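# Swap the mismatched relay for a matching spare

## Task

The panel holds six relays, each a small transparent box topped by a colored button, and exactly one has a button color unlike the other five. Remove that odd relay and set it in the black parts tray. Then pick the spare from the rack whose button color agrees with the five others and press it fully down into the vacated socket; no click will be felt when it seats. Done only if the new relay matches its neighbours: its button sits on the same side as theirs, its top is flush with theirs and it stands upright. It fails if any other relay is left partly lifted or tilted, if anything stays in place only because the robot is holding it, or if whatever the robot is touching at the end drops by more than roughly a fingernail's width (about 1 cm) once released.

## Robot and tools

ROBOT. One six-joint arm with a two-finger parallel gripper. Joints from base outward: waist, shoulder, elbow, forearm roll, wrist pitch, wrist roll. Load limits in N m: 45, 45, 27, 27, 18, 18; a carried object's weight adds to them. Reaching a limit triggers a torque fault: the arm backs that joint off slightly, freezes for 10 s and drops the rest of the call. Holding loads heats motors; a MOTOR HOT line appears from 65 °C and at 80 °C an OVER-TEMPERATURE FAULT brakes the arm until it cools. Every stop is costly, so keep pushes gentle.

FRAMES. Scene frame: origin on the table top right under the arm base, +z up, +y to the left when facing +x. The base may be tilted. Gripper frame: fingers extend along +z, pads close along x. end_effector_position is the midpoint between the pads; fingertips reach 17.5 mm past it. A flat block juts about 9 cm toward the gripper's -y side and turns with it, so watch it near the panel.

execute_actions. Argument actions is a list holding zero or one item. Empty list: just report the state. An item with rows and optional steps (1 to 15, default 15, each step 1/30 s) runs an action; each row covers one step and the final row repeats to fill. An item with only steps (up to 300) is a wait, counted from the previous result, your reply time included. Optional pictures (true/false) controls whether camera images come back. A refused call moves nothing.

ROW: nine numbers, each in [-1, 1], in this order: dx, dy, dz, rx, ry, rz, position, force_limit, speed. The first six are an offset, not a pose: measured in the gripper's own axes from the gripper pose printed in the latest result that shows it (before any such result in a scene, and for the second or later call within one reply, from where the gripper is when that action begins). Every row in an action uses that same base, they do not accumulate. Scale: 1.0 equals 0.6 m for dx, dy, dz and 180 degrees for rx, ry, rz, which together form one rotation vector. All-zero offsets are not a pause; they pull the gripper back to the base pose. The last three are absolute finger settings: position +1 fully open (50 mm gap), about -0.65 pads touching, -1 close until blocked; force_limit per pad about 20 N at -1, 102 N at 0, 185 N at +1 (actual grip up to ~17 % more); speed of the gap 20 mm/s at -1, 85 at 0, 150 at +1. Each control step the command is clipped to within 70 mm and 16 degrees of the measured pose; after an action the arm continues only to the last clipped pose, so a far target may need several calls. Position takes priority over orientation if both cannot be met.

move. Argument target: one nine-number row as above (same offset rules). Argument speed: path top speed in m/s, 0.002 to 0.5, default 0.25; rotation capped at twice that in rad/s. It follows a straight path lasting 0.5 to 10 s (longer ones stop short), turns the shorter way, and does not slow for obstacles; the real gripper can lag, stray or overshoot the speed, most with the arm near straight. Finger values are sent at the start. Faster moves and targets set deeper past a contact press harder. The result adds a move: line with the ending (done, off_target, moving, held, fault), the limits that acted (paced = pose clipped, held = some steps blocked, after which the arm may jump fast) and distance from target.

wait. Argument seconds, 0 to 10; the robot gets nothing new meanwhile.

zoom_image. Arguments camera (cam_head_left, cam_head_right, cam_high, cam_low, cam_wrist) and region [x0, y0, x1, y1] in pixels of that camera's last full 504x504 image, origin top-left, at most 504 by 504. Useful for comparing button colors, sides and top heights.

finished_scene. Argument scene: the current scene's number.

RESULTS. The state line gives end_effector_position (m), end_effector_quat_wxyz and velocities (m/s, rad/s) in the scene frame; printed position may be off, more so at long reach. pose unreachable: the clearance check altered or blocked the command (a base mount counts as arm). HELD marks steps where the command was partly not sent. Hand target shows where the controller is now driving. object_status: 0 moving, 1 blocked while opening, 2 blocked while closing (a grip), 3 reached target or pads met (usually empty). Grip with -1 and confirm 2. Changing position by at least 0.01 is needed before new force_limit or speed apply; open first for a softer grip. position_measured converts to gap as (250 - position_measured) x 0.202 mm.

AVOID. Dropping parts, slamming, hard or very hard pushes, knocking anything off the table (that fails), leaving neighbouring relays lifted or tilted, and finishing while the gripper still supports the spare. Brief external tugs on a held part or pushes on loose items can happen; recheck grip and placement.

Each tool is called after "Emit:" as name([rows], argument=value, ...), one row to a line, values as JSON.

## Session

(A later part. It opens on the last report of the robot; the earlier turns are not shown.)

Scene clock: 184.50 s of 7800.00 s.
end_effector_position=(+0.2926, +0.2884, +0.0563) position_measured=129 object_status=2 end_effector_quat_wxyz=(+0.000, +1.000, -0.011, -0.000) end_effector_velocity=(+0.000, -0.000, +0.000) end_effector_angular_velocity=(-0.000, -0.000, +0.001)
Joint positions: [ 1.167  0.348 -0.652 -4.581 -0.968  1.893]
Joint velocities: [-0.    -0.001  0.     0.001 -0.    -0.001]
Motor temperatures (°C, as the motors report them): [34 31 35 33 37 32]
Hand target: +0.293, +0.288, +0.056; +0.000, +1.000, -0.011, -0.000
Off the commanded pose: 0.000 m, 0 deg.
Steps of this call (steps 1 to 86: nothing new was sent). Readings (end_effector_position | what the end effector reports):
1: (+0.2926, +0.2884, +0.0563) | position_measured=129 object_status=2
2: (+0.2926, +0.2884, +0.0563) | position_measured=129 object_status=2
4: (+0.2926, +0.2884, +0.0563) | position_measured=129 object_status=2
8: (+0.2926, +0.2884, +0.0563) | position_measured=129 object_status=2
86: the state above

Gripping the rack walls. Open slightly, rise 4 mm, regrip.

Emit:
move(target=[0,0,0,0,0,0,0,0.1,-0.5])

Emit:
move(target=[0,0,-0.007,0,0,0,0,0.1,-0.5], speed=0.005)

Emit:
move(target=[0,0,0,0,0,0,-1,0.1,-0.7])

Emit:
wait(seconds=0.5)

Scene clock: 190.30 s of 7800.00 s.
end_effector_position=(+0.2926, +0.2884, +0.0563) position_measured=129 object_status=2 end_effector_quat_wxyz=(+0.000, +1.000, -0.011, -0.000) end_effector_velocity=(-0.000, -0.000, -0.000) end_effector_angular_velocity=(+0.000, -0.000, +0.001)
Joint positions: [ 1.167  0.348 -0.652 -4.581 -0.968  1.893]
Joint velocities: [ 0.  0.  0. -0.  0.  0.]
Motor temperatures (°C, as the motors report them): [34 31 35 33 37 32]
Hand target: +0.293, +0.288, +0.056; +0.000, +1.000, -0.011, -0.000
Off the commanded pose: 0.000 m, 0 deg.
After step 90, 2.10 s passed at rest.
move: done

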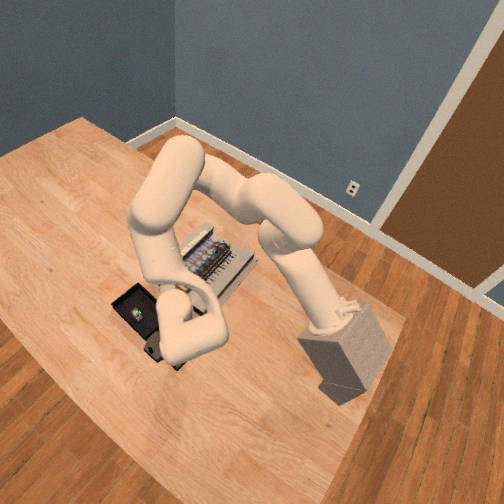

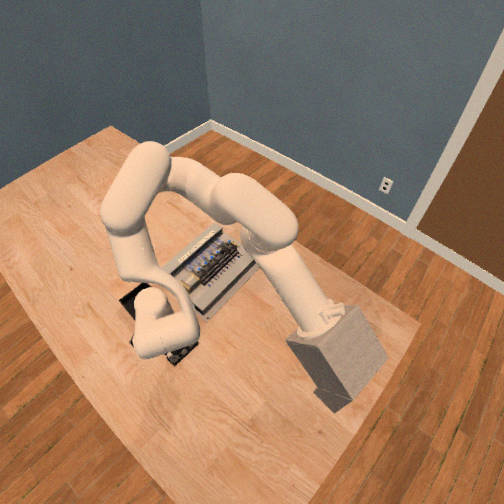

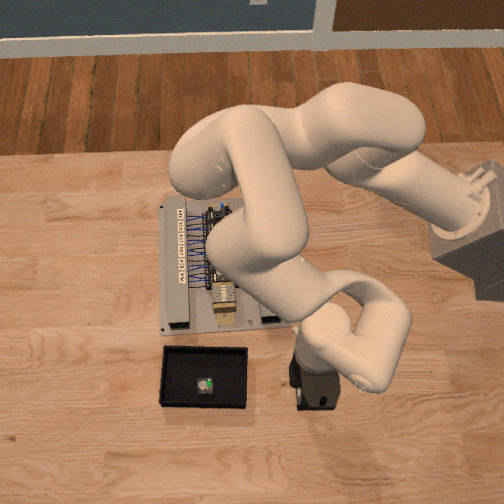

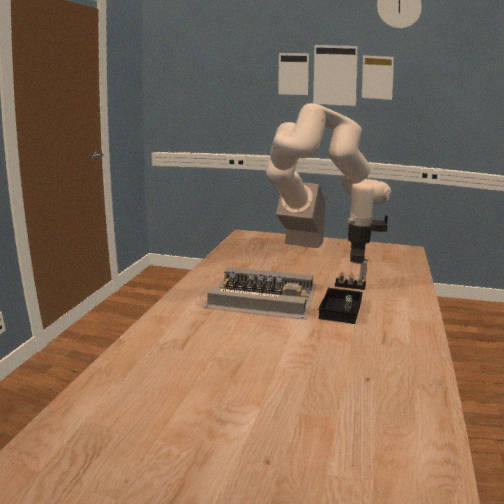

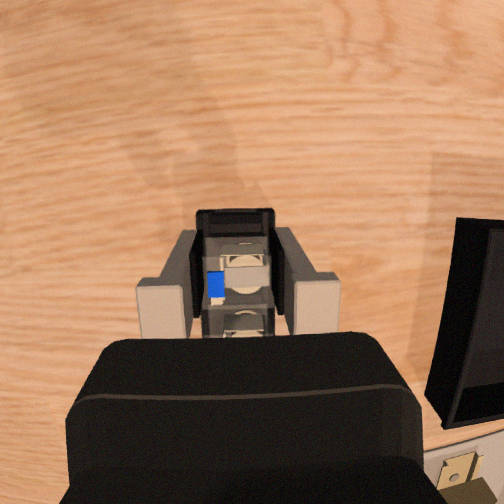

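Scene clock: 191.37 s of 7800.00 s.
end_effector_position=(+0.2926, +0.2884, +0.0604) position_measured=129 object_status=2 end_effector_quat_wxyz=(+0.000, +1.000, -0.011, -0.000) end_effector_velocity=(+0.000, -0.000, +0.001) end_effector_angular_velocity=(-0.000, -0.001, +0.001)
Joint positions: [ 1.177  0.34  -0.652 -4.566 -0.972  1.884]
Joint velocities: [ 0.003 -0.002  0.001  0.004 -0.002 -0.003]
Motor temperatures (°C, as the motors report them): [34 31 35 33 37 32]
Hand target: +0.293, +0.288, +0.061; +0.000, +1.000, -0.011, -0.000
Off the commanded pose: 0.000 m, 0 deg.
move: done

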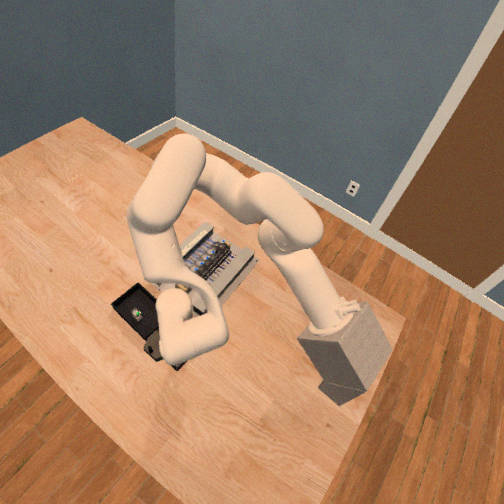

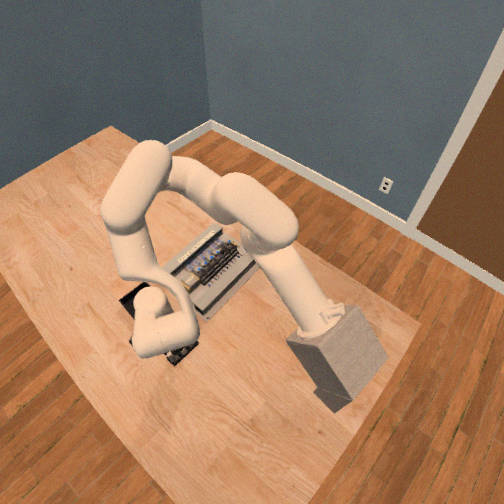

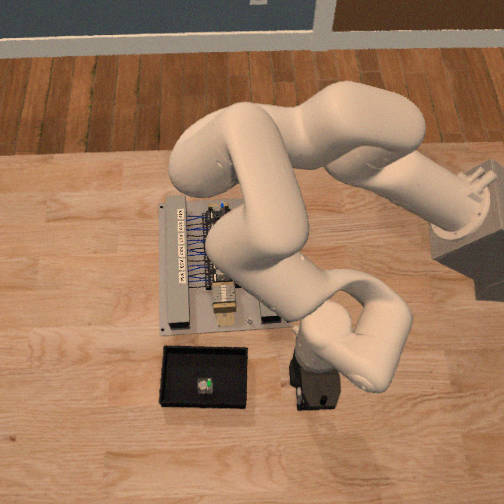

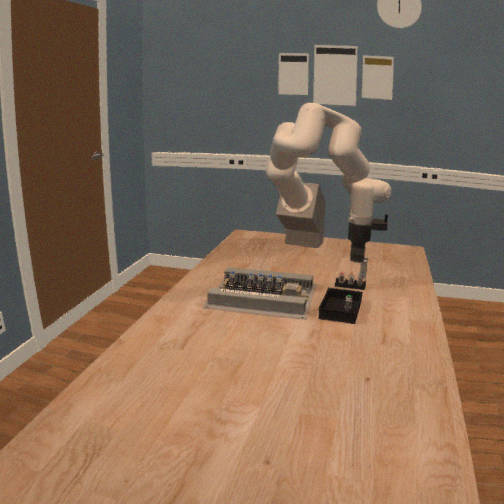

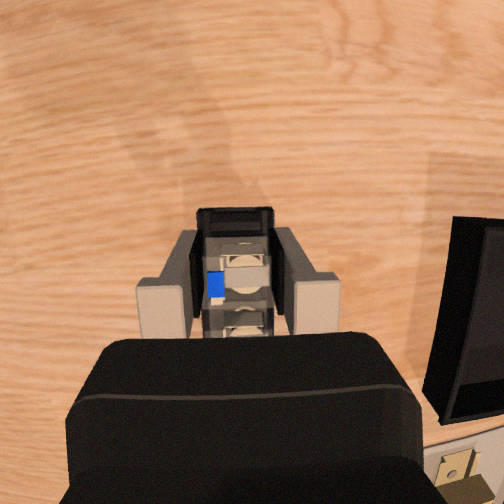

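Scene clock: 191.87 s of 7800.00 s.
end_effector_position=(+0.2926, +0.2884, +0.0604) position_measured=129 object_status=2 end_effector_quat_wxyz=(+0.000, +1.000, -0.011, -0.000) end_effector_velocity=(+0.000, +0.000, -0.000) end_effector_angular_velocity=(+0.002, -0.001, -0.000)
Joint positions: [ 1.177  0.34  -0.652 -4.566 -0.972  1.884]
Joint velocities: [-0.001 -0.    -0.    -0.002  0.     0.001]
Motor temperatures (°C, as the motors report them): [34 31 35 33 37 32]
Hand target: +0.293, +0.288, +0.060; +0.000, +1.000, -0.011, -0.000
Off the commanded pose: 0.000 m, 0 deg.
move: done

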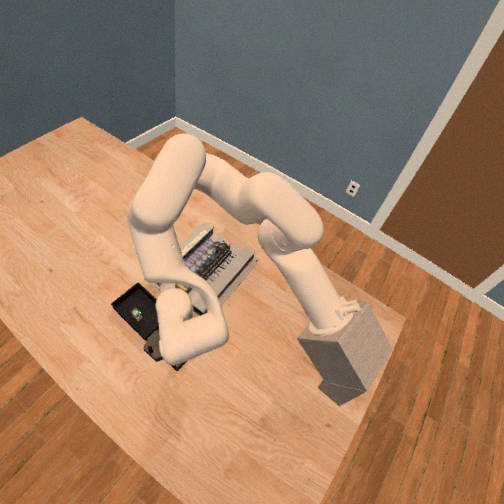

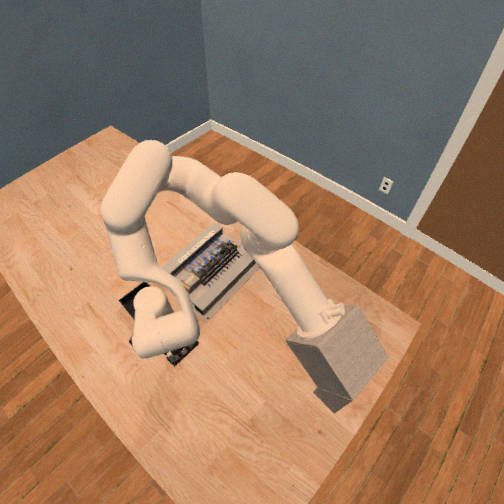

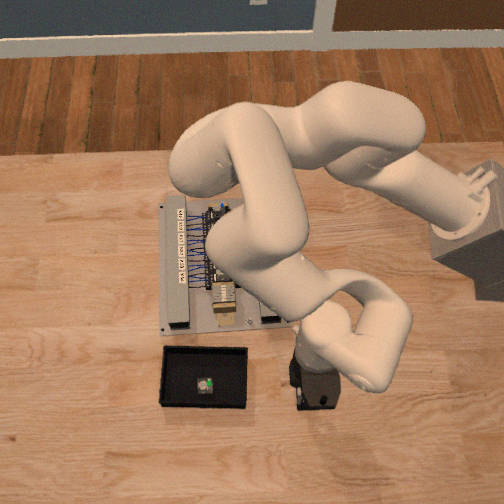

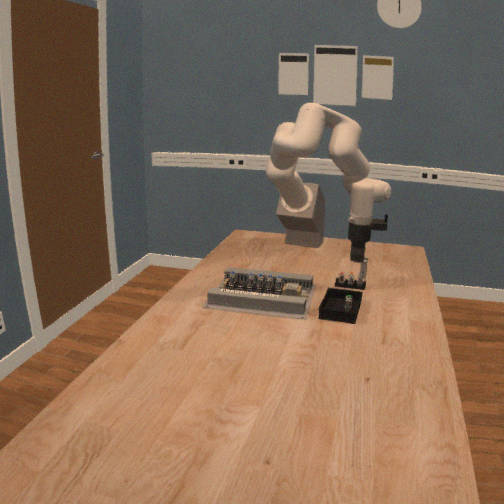

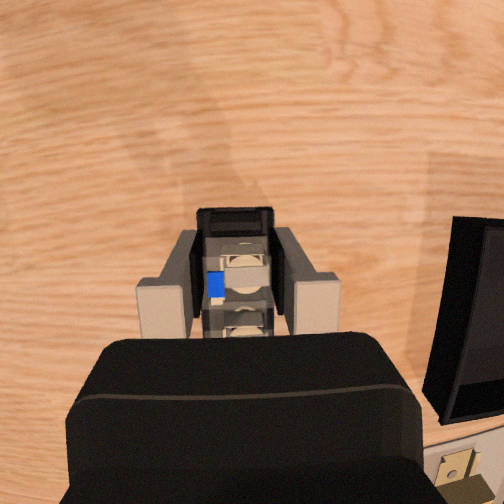

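Scene clock: 192.37 s of 7800.00 s.
end_effector_position=(+0.2926, +0.2884, +0.0604) position_measured=129 object_status=2 end_effector_quat_wxyz=(+0.000, +1.000, -0.011, -0.000) end_effector_velocity=(-0.000, -0.001, -0.000) end_effector_angular_velocity=(-0.001, +0.000, -0.000)
Joint positions: [ 1.177  0.34  -0.652 -4.566 -0.972  1.884]
Joint velocities: [-0.001  0.     0.001  0.     0.     0.001]
Motor temperatures (°C, as the motors report them): [34 31 35 33 37 32]
Hand target: +0.293, +0.288, +0.060; +0.000, +1.000, -0.011, -0.000
Off the commanded pose: 0.000 m, 0 deg.
Steps of this call (steps 1 to 15: nothing new was sent). Readings (end_effector_position | what the end effector reports):
1: (+0.2926, +0.2884, +0.0604) | position_measured=129 object_status=2
2: (+0.2926, +0.2884, +0.0604) | position_measured=129 object_status=2
4: (+0.2926, +0.2884, +0.0604) | position_measured=129 object_status=2
8: (+0.2926, +0.2884, +0.0604) | position_measured=129 object_status=2
15: the state above

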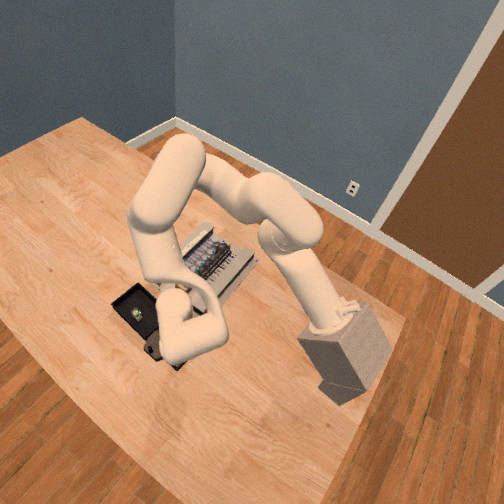

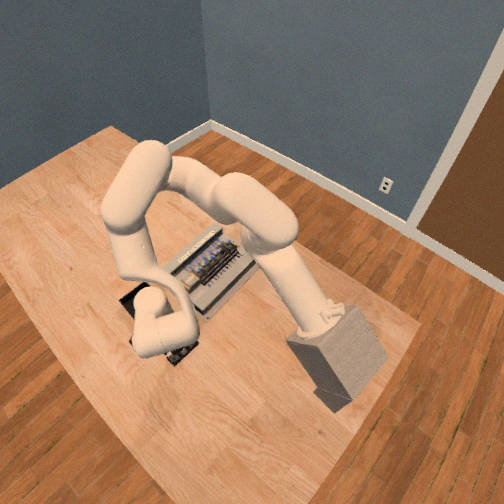

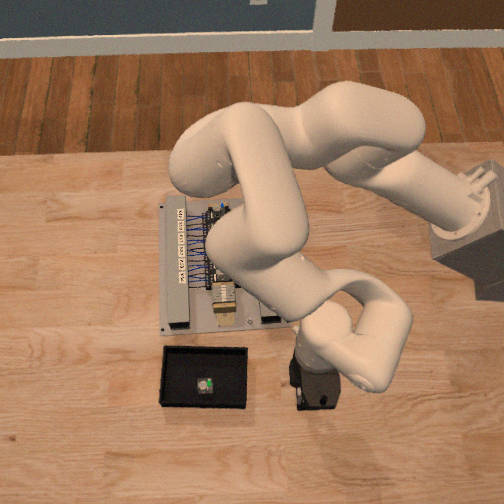

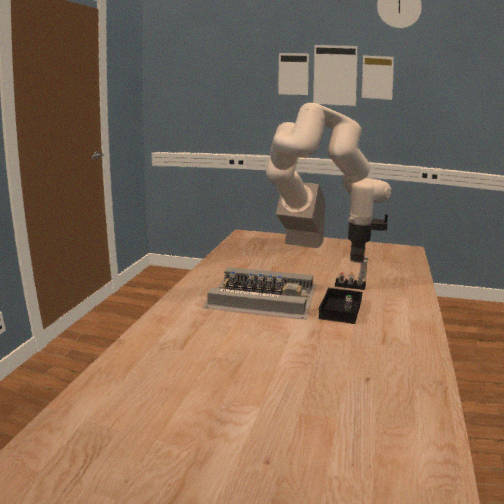

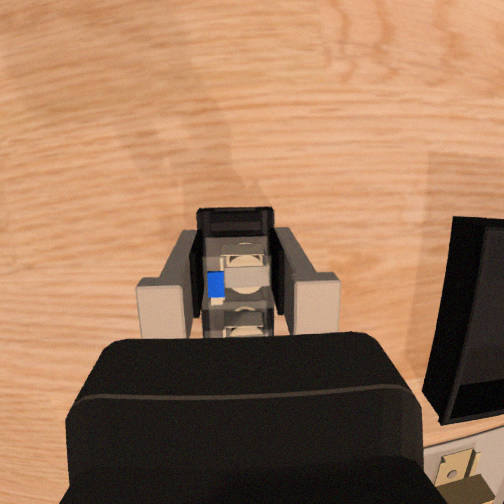

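Emit:
move(target=[0,0,0.007,0,0,0,-1,0.1,-0.7], speed=0.004)

Emit:
move(target=[0,0,0,0,0,0,0.35,0.1,-0.5])

Emit:
move(target=[0,0,-0.009,0,0,0,0.35,0.1,-0.5], speed=0.005)

Emit:
move(target=[0,0,0,0,0,0,-1,0.1,-0.7])

Emit:
execute_actions([
  {"steps":20},
])

Scene clock: 200.90 s of 7800.00 s.
end_effector_position=(+0.2926, +0.2884, +0.0563) position_measured=129 object_status=2 end_effector_quat_wxyz=(+0.000, +1.000, -0.011, -0.000) end_effector_velocity=(-0.000, -0.000, -0.001) end_effector_angular_velocity=(-0.000, -0.000, +0.001)
Joint positions: [ 1.167  0.348 -0.652 -4.581 -0.968  1.893]
Joint velocities: [-0.003  0.002  0.    -0.004  0.001  0.002]
Motor temperatures (°C, as the motors report them): [34 31 35 33 37 32]
Hand target: +0.293, +0.288, +0.056; +0.000, +1.000, -0.011, -0.000
Off the commanded pose: 0.000 m, 0 deg.
After step 90, 4.27 s passed at rest.
move: done

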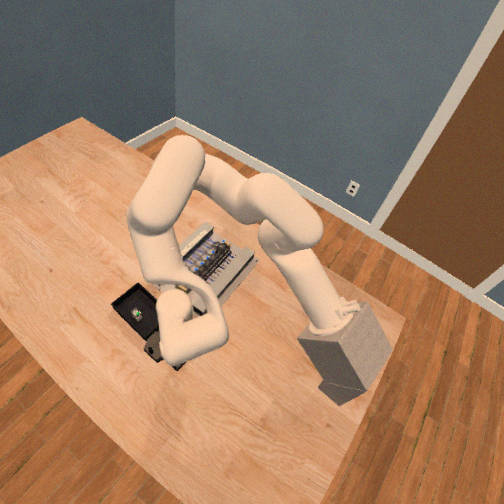

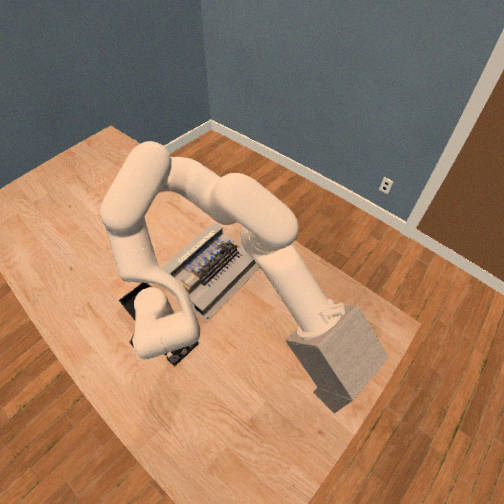

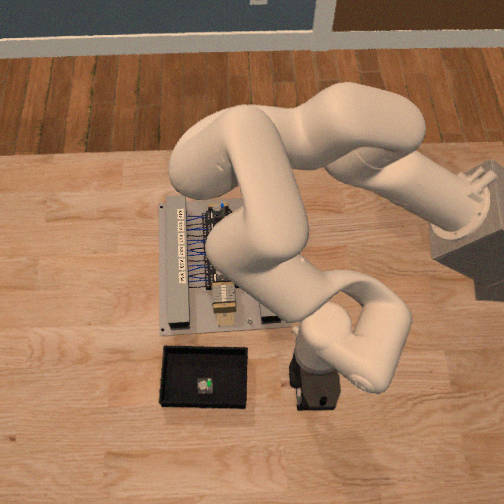

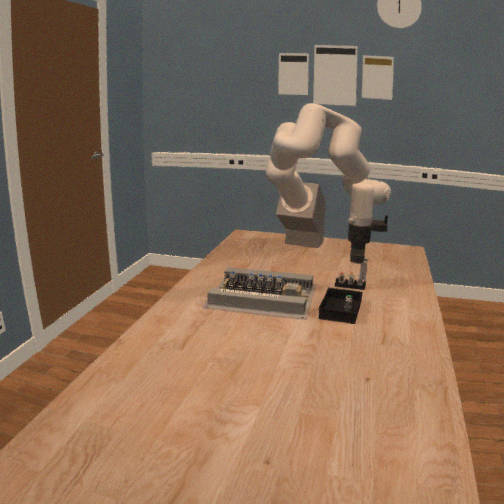

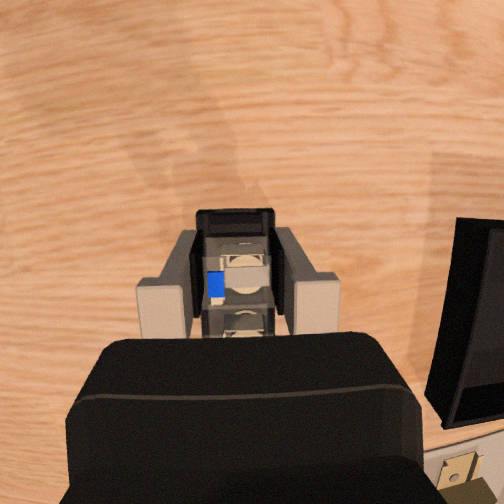

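Scene clock: 201.40 s of 7800.00 s.
end_effector_position=(+0.2926, +0.2884, +0.0563) position_measured=100 object_status=3 end_effector_quat_wxyz=(+0.000, +1.000, -0.011, -0.000) end_effector_velocity=(+0.000, +0.000, -0.000) end_effector_angular_velocity=(+0.000, -0.000, +0.001)
Joint positions: [ 1.167  0.348 -0.652 -4.581 -0.968  1.893]
Joint velocities: [-0.001  0.     0.    -0.001  0.     0.   ]
Motor temperatures (°C, as the motors report them): [34 31 35 33 37 32]
Hand target: +0.293, +0.288, +0.056; +0.000, +1.000, -0.011, -0.000
Off the commanded pose: 0.000 m, 0 deg.
move: done

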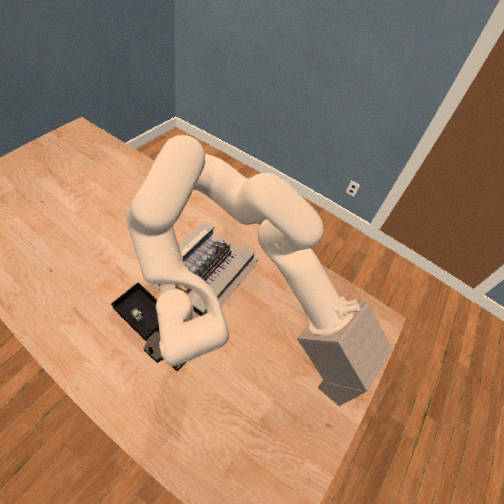

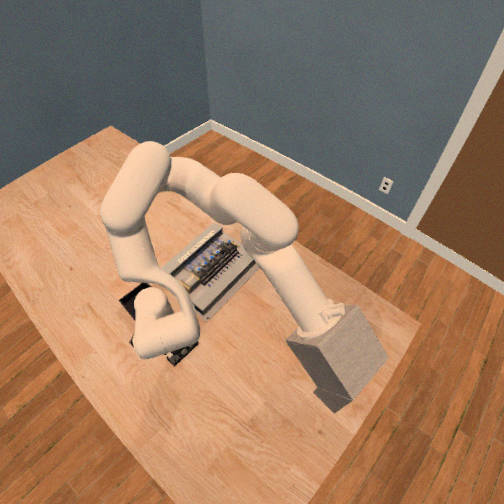

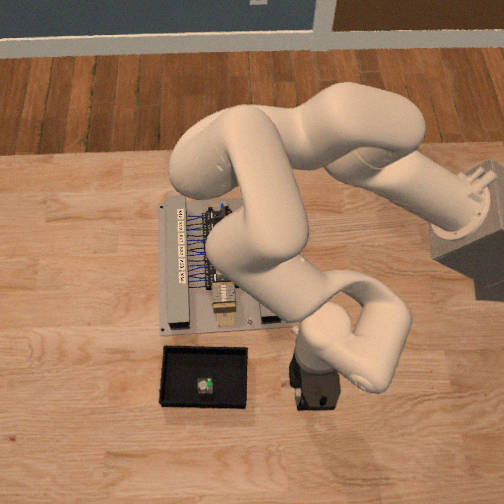

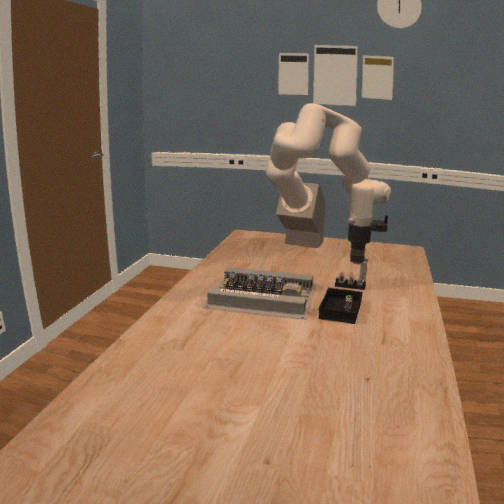

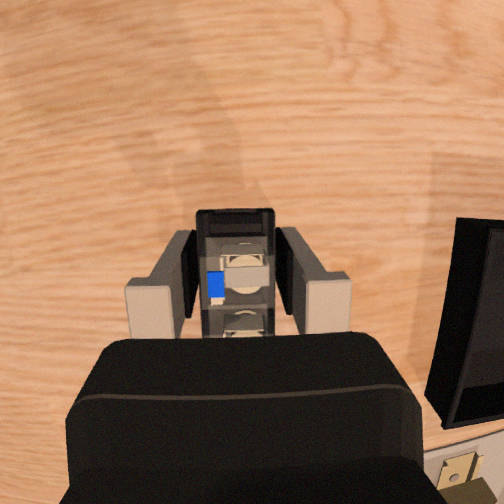

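Scene clock: 202.70 s of 7800.00 s.
end_effector_position=(+0.2926, +0.2884, +0.0616) position_measured=100 object_status=3 end_effector_quat_wxyz=(+0.000, +1.000, -0.011, -0.000) end_effector_velocity=(-0.000, -0.001, +0.001) end_effector_angular_velocity=(-0.002, +0.001, -0.002)
Joint positions: [ 1.18   0.338 -0.652 -4.562 -0.973  1.881]
Joint velocities: [ 0.003 -0.003 -0.     0.008 -0.001 -0.003]
Motor temperatures (°C, as the motors report them): [34 31 35 33 37 32]
Hand target: +0.293, +0.288, +0.062; +0.000, +1.000, -0.011, -0.000
Off the commanded pose: 0.000 m, 0 deg.
move: done

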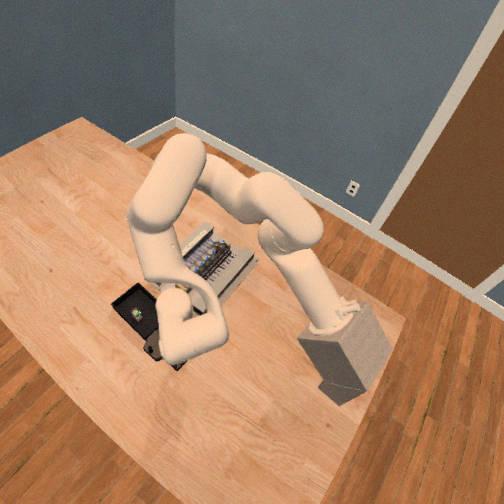

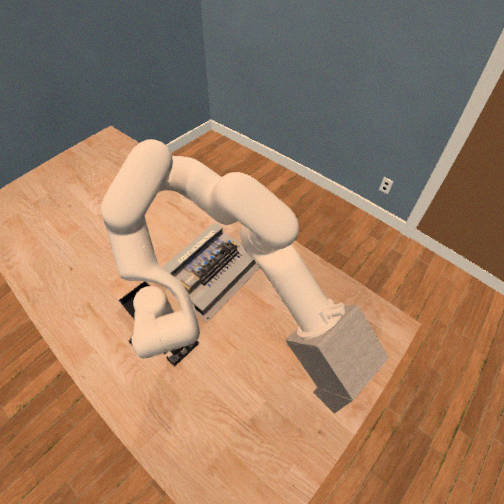

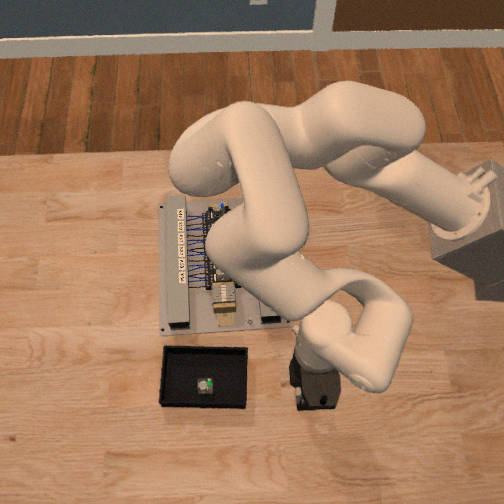

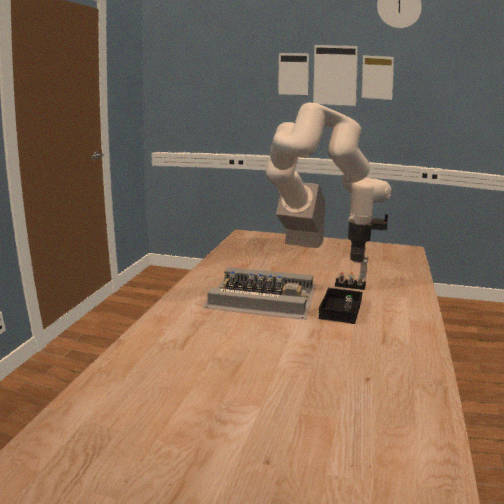

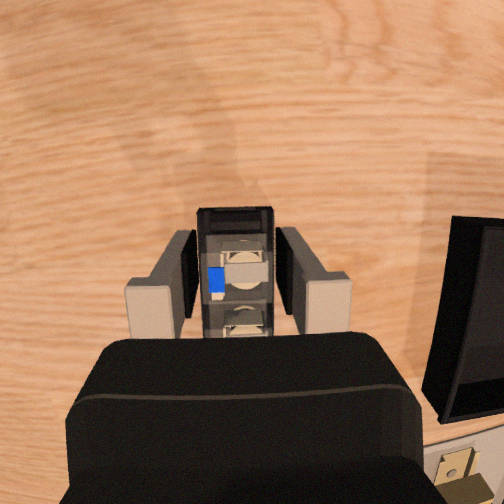

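Scene clock: 203.20 s of 7800.00 s.
end_effector_position=(+0.2926, +0.2884, +0.0616) position_measured=140 object_status=2 end_effector_quat_wxyz=(+0.000, +1.000, -0.011, -0.000) end_effector_velocity=(+0.000, -0.000, -0.000) end_effector_angular_velocity=(-0.000, -0.000, +0.000)
Joint positions: [ 1.18   0.338 -0.652 -4.562 -0.973  1.881]
Joint velocities: [-0. -0.  0. -0. -0. -0.]
Motor temperatures (°C, as the motors report them): [34 31 35 33 37 32]
Hand target: +0.293, +0.288, +0.062; +0.000, +1.000, -0.011, -0.000
Off the commanded pose: 0.000 m, 0 deg.
move: done

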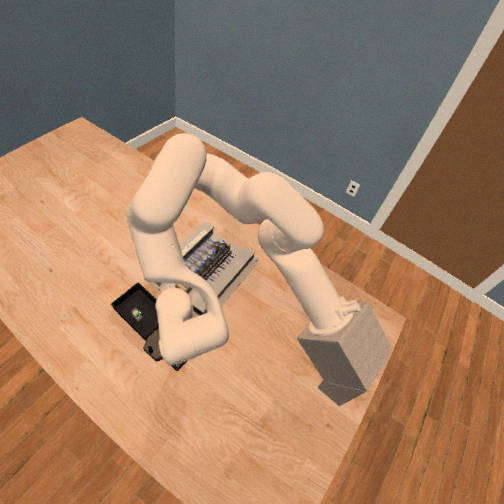

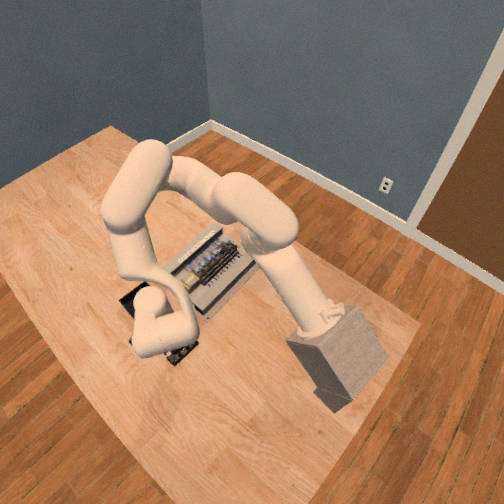

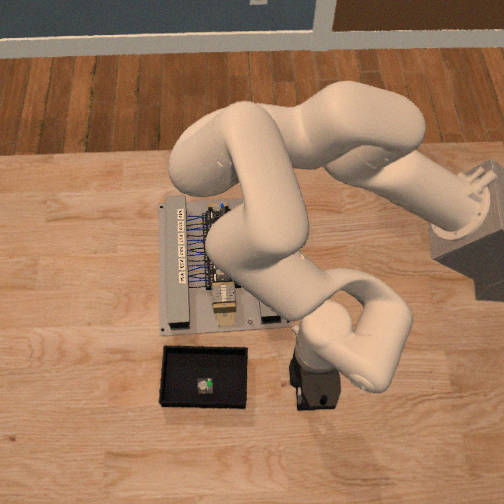

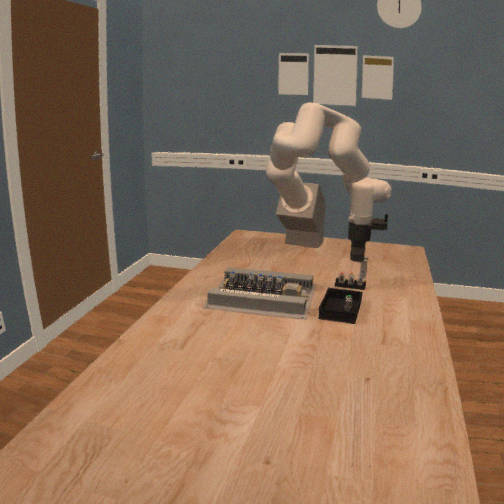

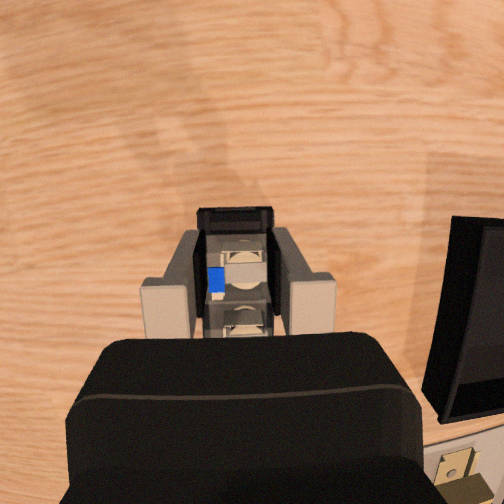

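Scene clock: 203.87 s of 7800.00 s.
end_effector_position=(+0.2926, +0.2884, +0.0616) position_measured=140 object_status=2 end_effector_quat_wxyz=(+0.000, +1.000, -0.011, -0.000) end_effector_velocity=(+0.001, +0.000, -0.000) end_effector_angular_velocity=(+0.000, -0.000, -0.001)
Joint positions: [ 1.18   0.338 -0.652 -4.562 -0.973  1.881]
Joint velocities: [-0.001 -0.    -0.001 -0.     0.    -0.001]
Motor temperatures (°C, as the motors report them): [34 31 35 33 37 32]
Hand target: +0.293, +0.288, +0.062; +0.000, +1.000, -0.011, -0.000
Off the commanded pose: 0.000 m, 0 deg.
Steps of this call (steps 1 to 20: nothing new was sent). Readings (end_effector_position | what the end effector reports):
1: (+0.2926, +0.2884, +0.0616) | position_measured=140 object_status=2
2: (+0.2926, +0.2884, +0.0616) | position_measured=140 object_status=2
4: (+0.2926, +0.2884, +0.0616) | position_measured=140 object_status=2
8: (+0.2926, +0.2884, +0.0616) | position_measured=140 object_status=2
20: the state above

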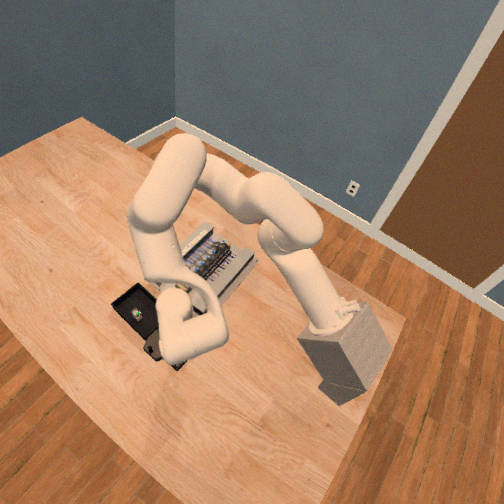

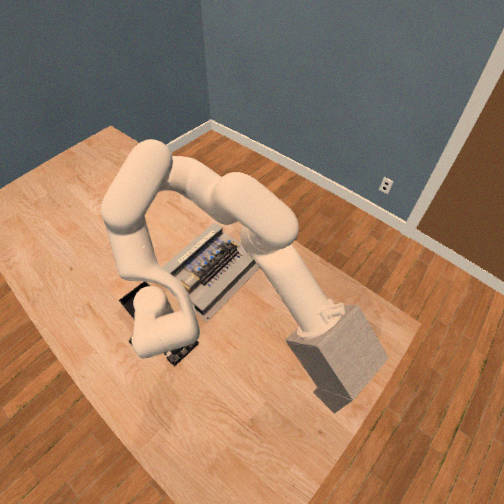

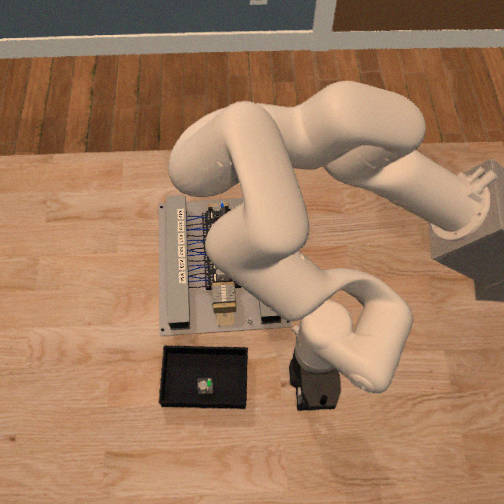

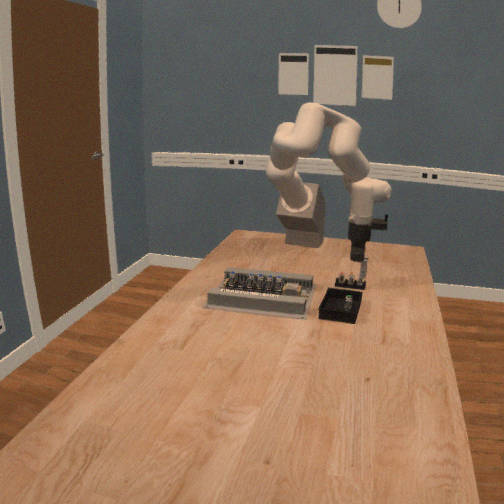

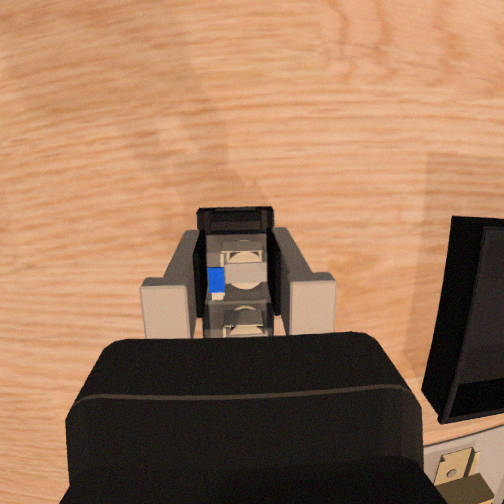

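Emit:
move(target=[0,0,-0.12,0,0,0,-1,0.1,-0.7], speed=0.02)

Scene clock: 214.13 s of 7800.00 s.
end_effector_position=(+0.2926, +0.2882, +0.1334) position_measured=140 object_status=2 end_effector_quat_wxyz=(+0.000, +1.000, -0.011, -0.000) end_effector_velocity=(+0.000, +0.000, +0.002) end_effector_angular_velocity=(-0.000, -0.000, +0.000)
Joint positions: [ 1.35   0.216 -0.677 -4.328 -1.074  1.735]
Joint velocities: [ 0.005 -0.003 -0.002  0.007 -0.004 -0.005]
Motor temperatures (°C, as the motors report them): [34 31 35 33 37 32]
Hand target: +0.293, +0.288, +0.134; +0.000, +1.000, -0.011, -0.000
Off the commanded pose: 0.000 m, 0 deg.
After step 90, 3.33 s passed at rest.
move: done

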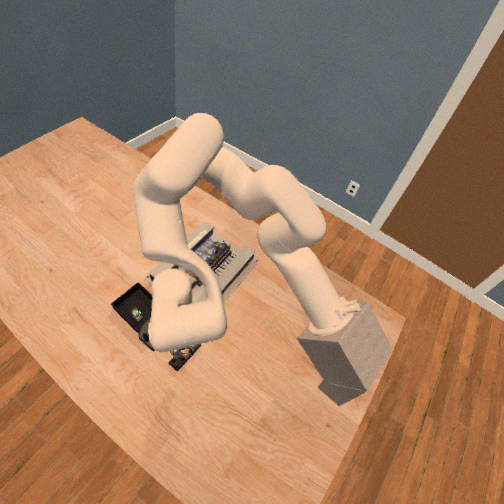

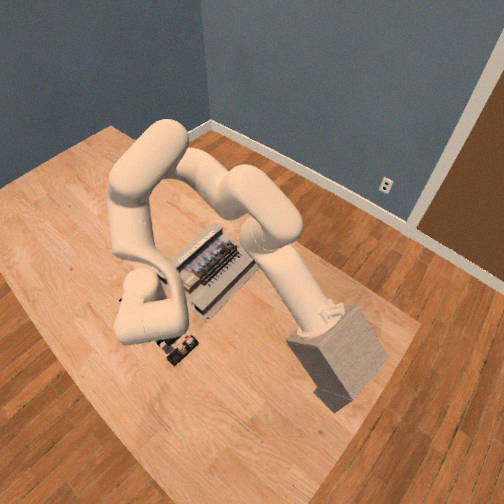

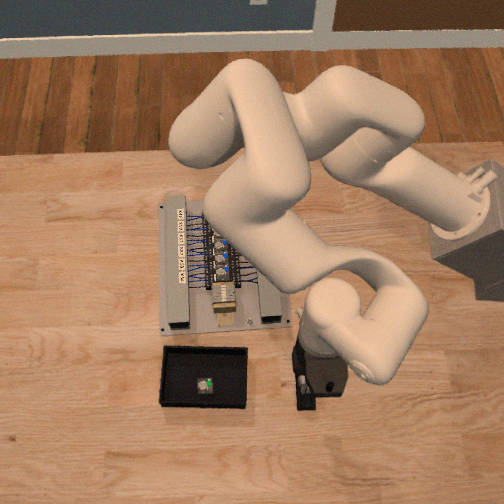

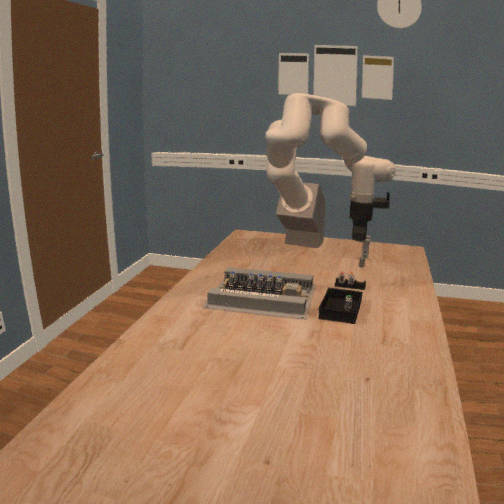

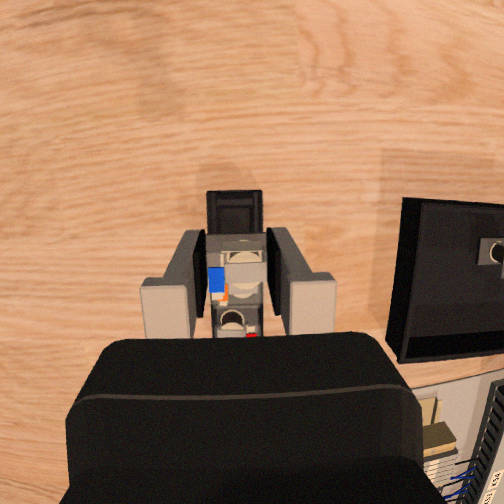

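Emit:
move(target=[0.277,0.625,0,0,0,-0.027,-1,0.1,-0.7], speed=0.06)

Scene clock: 226.23 s of 7800.00 s.
end_effector_position=(+0.4500, -0.0897, +0.1323) position_measured=140 object_status=2 end_effector_quat_wxyz=(+0.081, +0.996, +0.030, +0.010) end_effector_velocity=(+0.001, -0.001, -0.000) end_effector_angular_velocity=(+0.002, +0.028, -0.001)
Joint positions: [-0.214 -0.921 -0.545 -3.648 -0.531 -0.457]
Joint velocities: [-0.121  0.039 -0.062  0.209  0.014 -0.254]
Motor temperatures (°C, as the motors report them): [34 31 35 33 37 32]
Hand target: +0.450, -0.090, +0.132; +0.080, +0.996, +0.030, +0.008
Off the commanded pose: 0.001 m, 9 deg.
After step 90, 1.80 s passed at rest.
move: off_target

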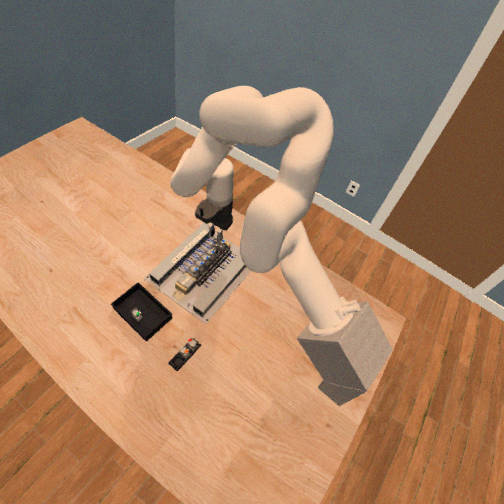

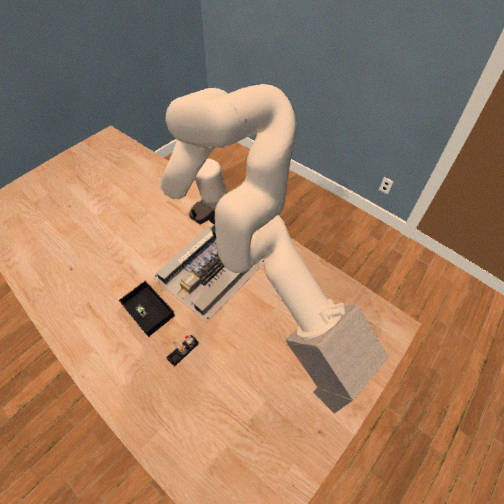

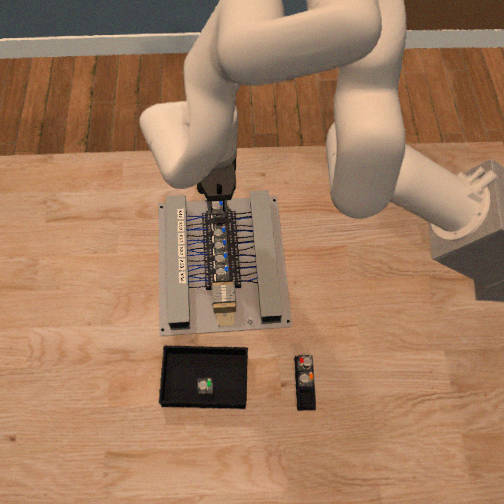

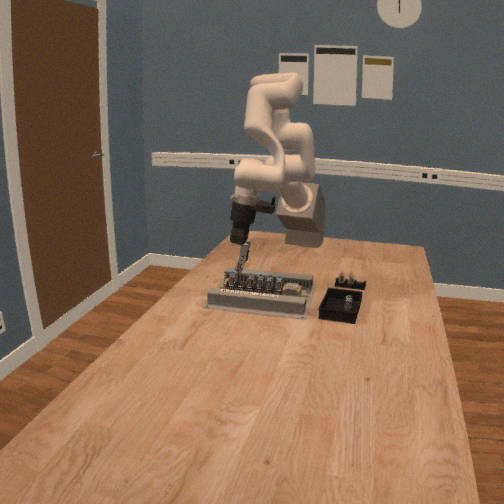

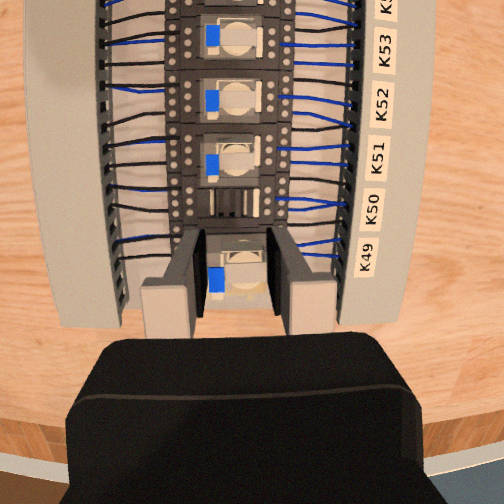

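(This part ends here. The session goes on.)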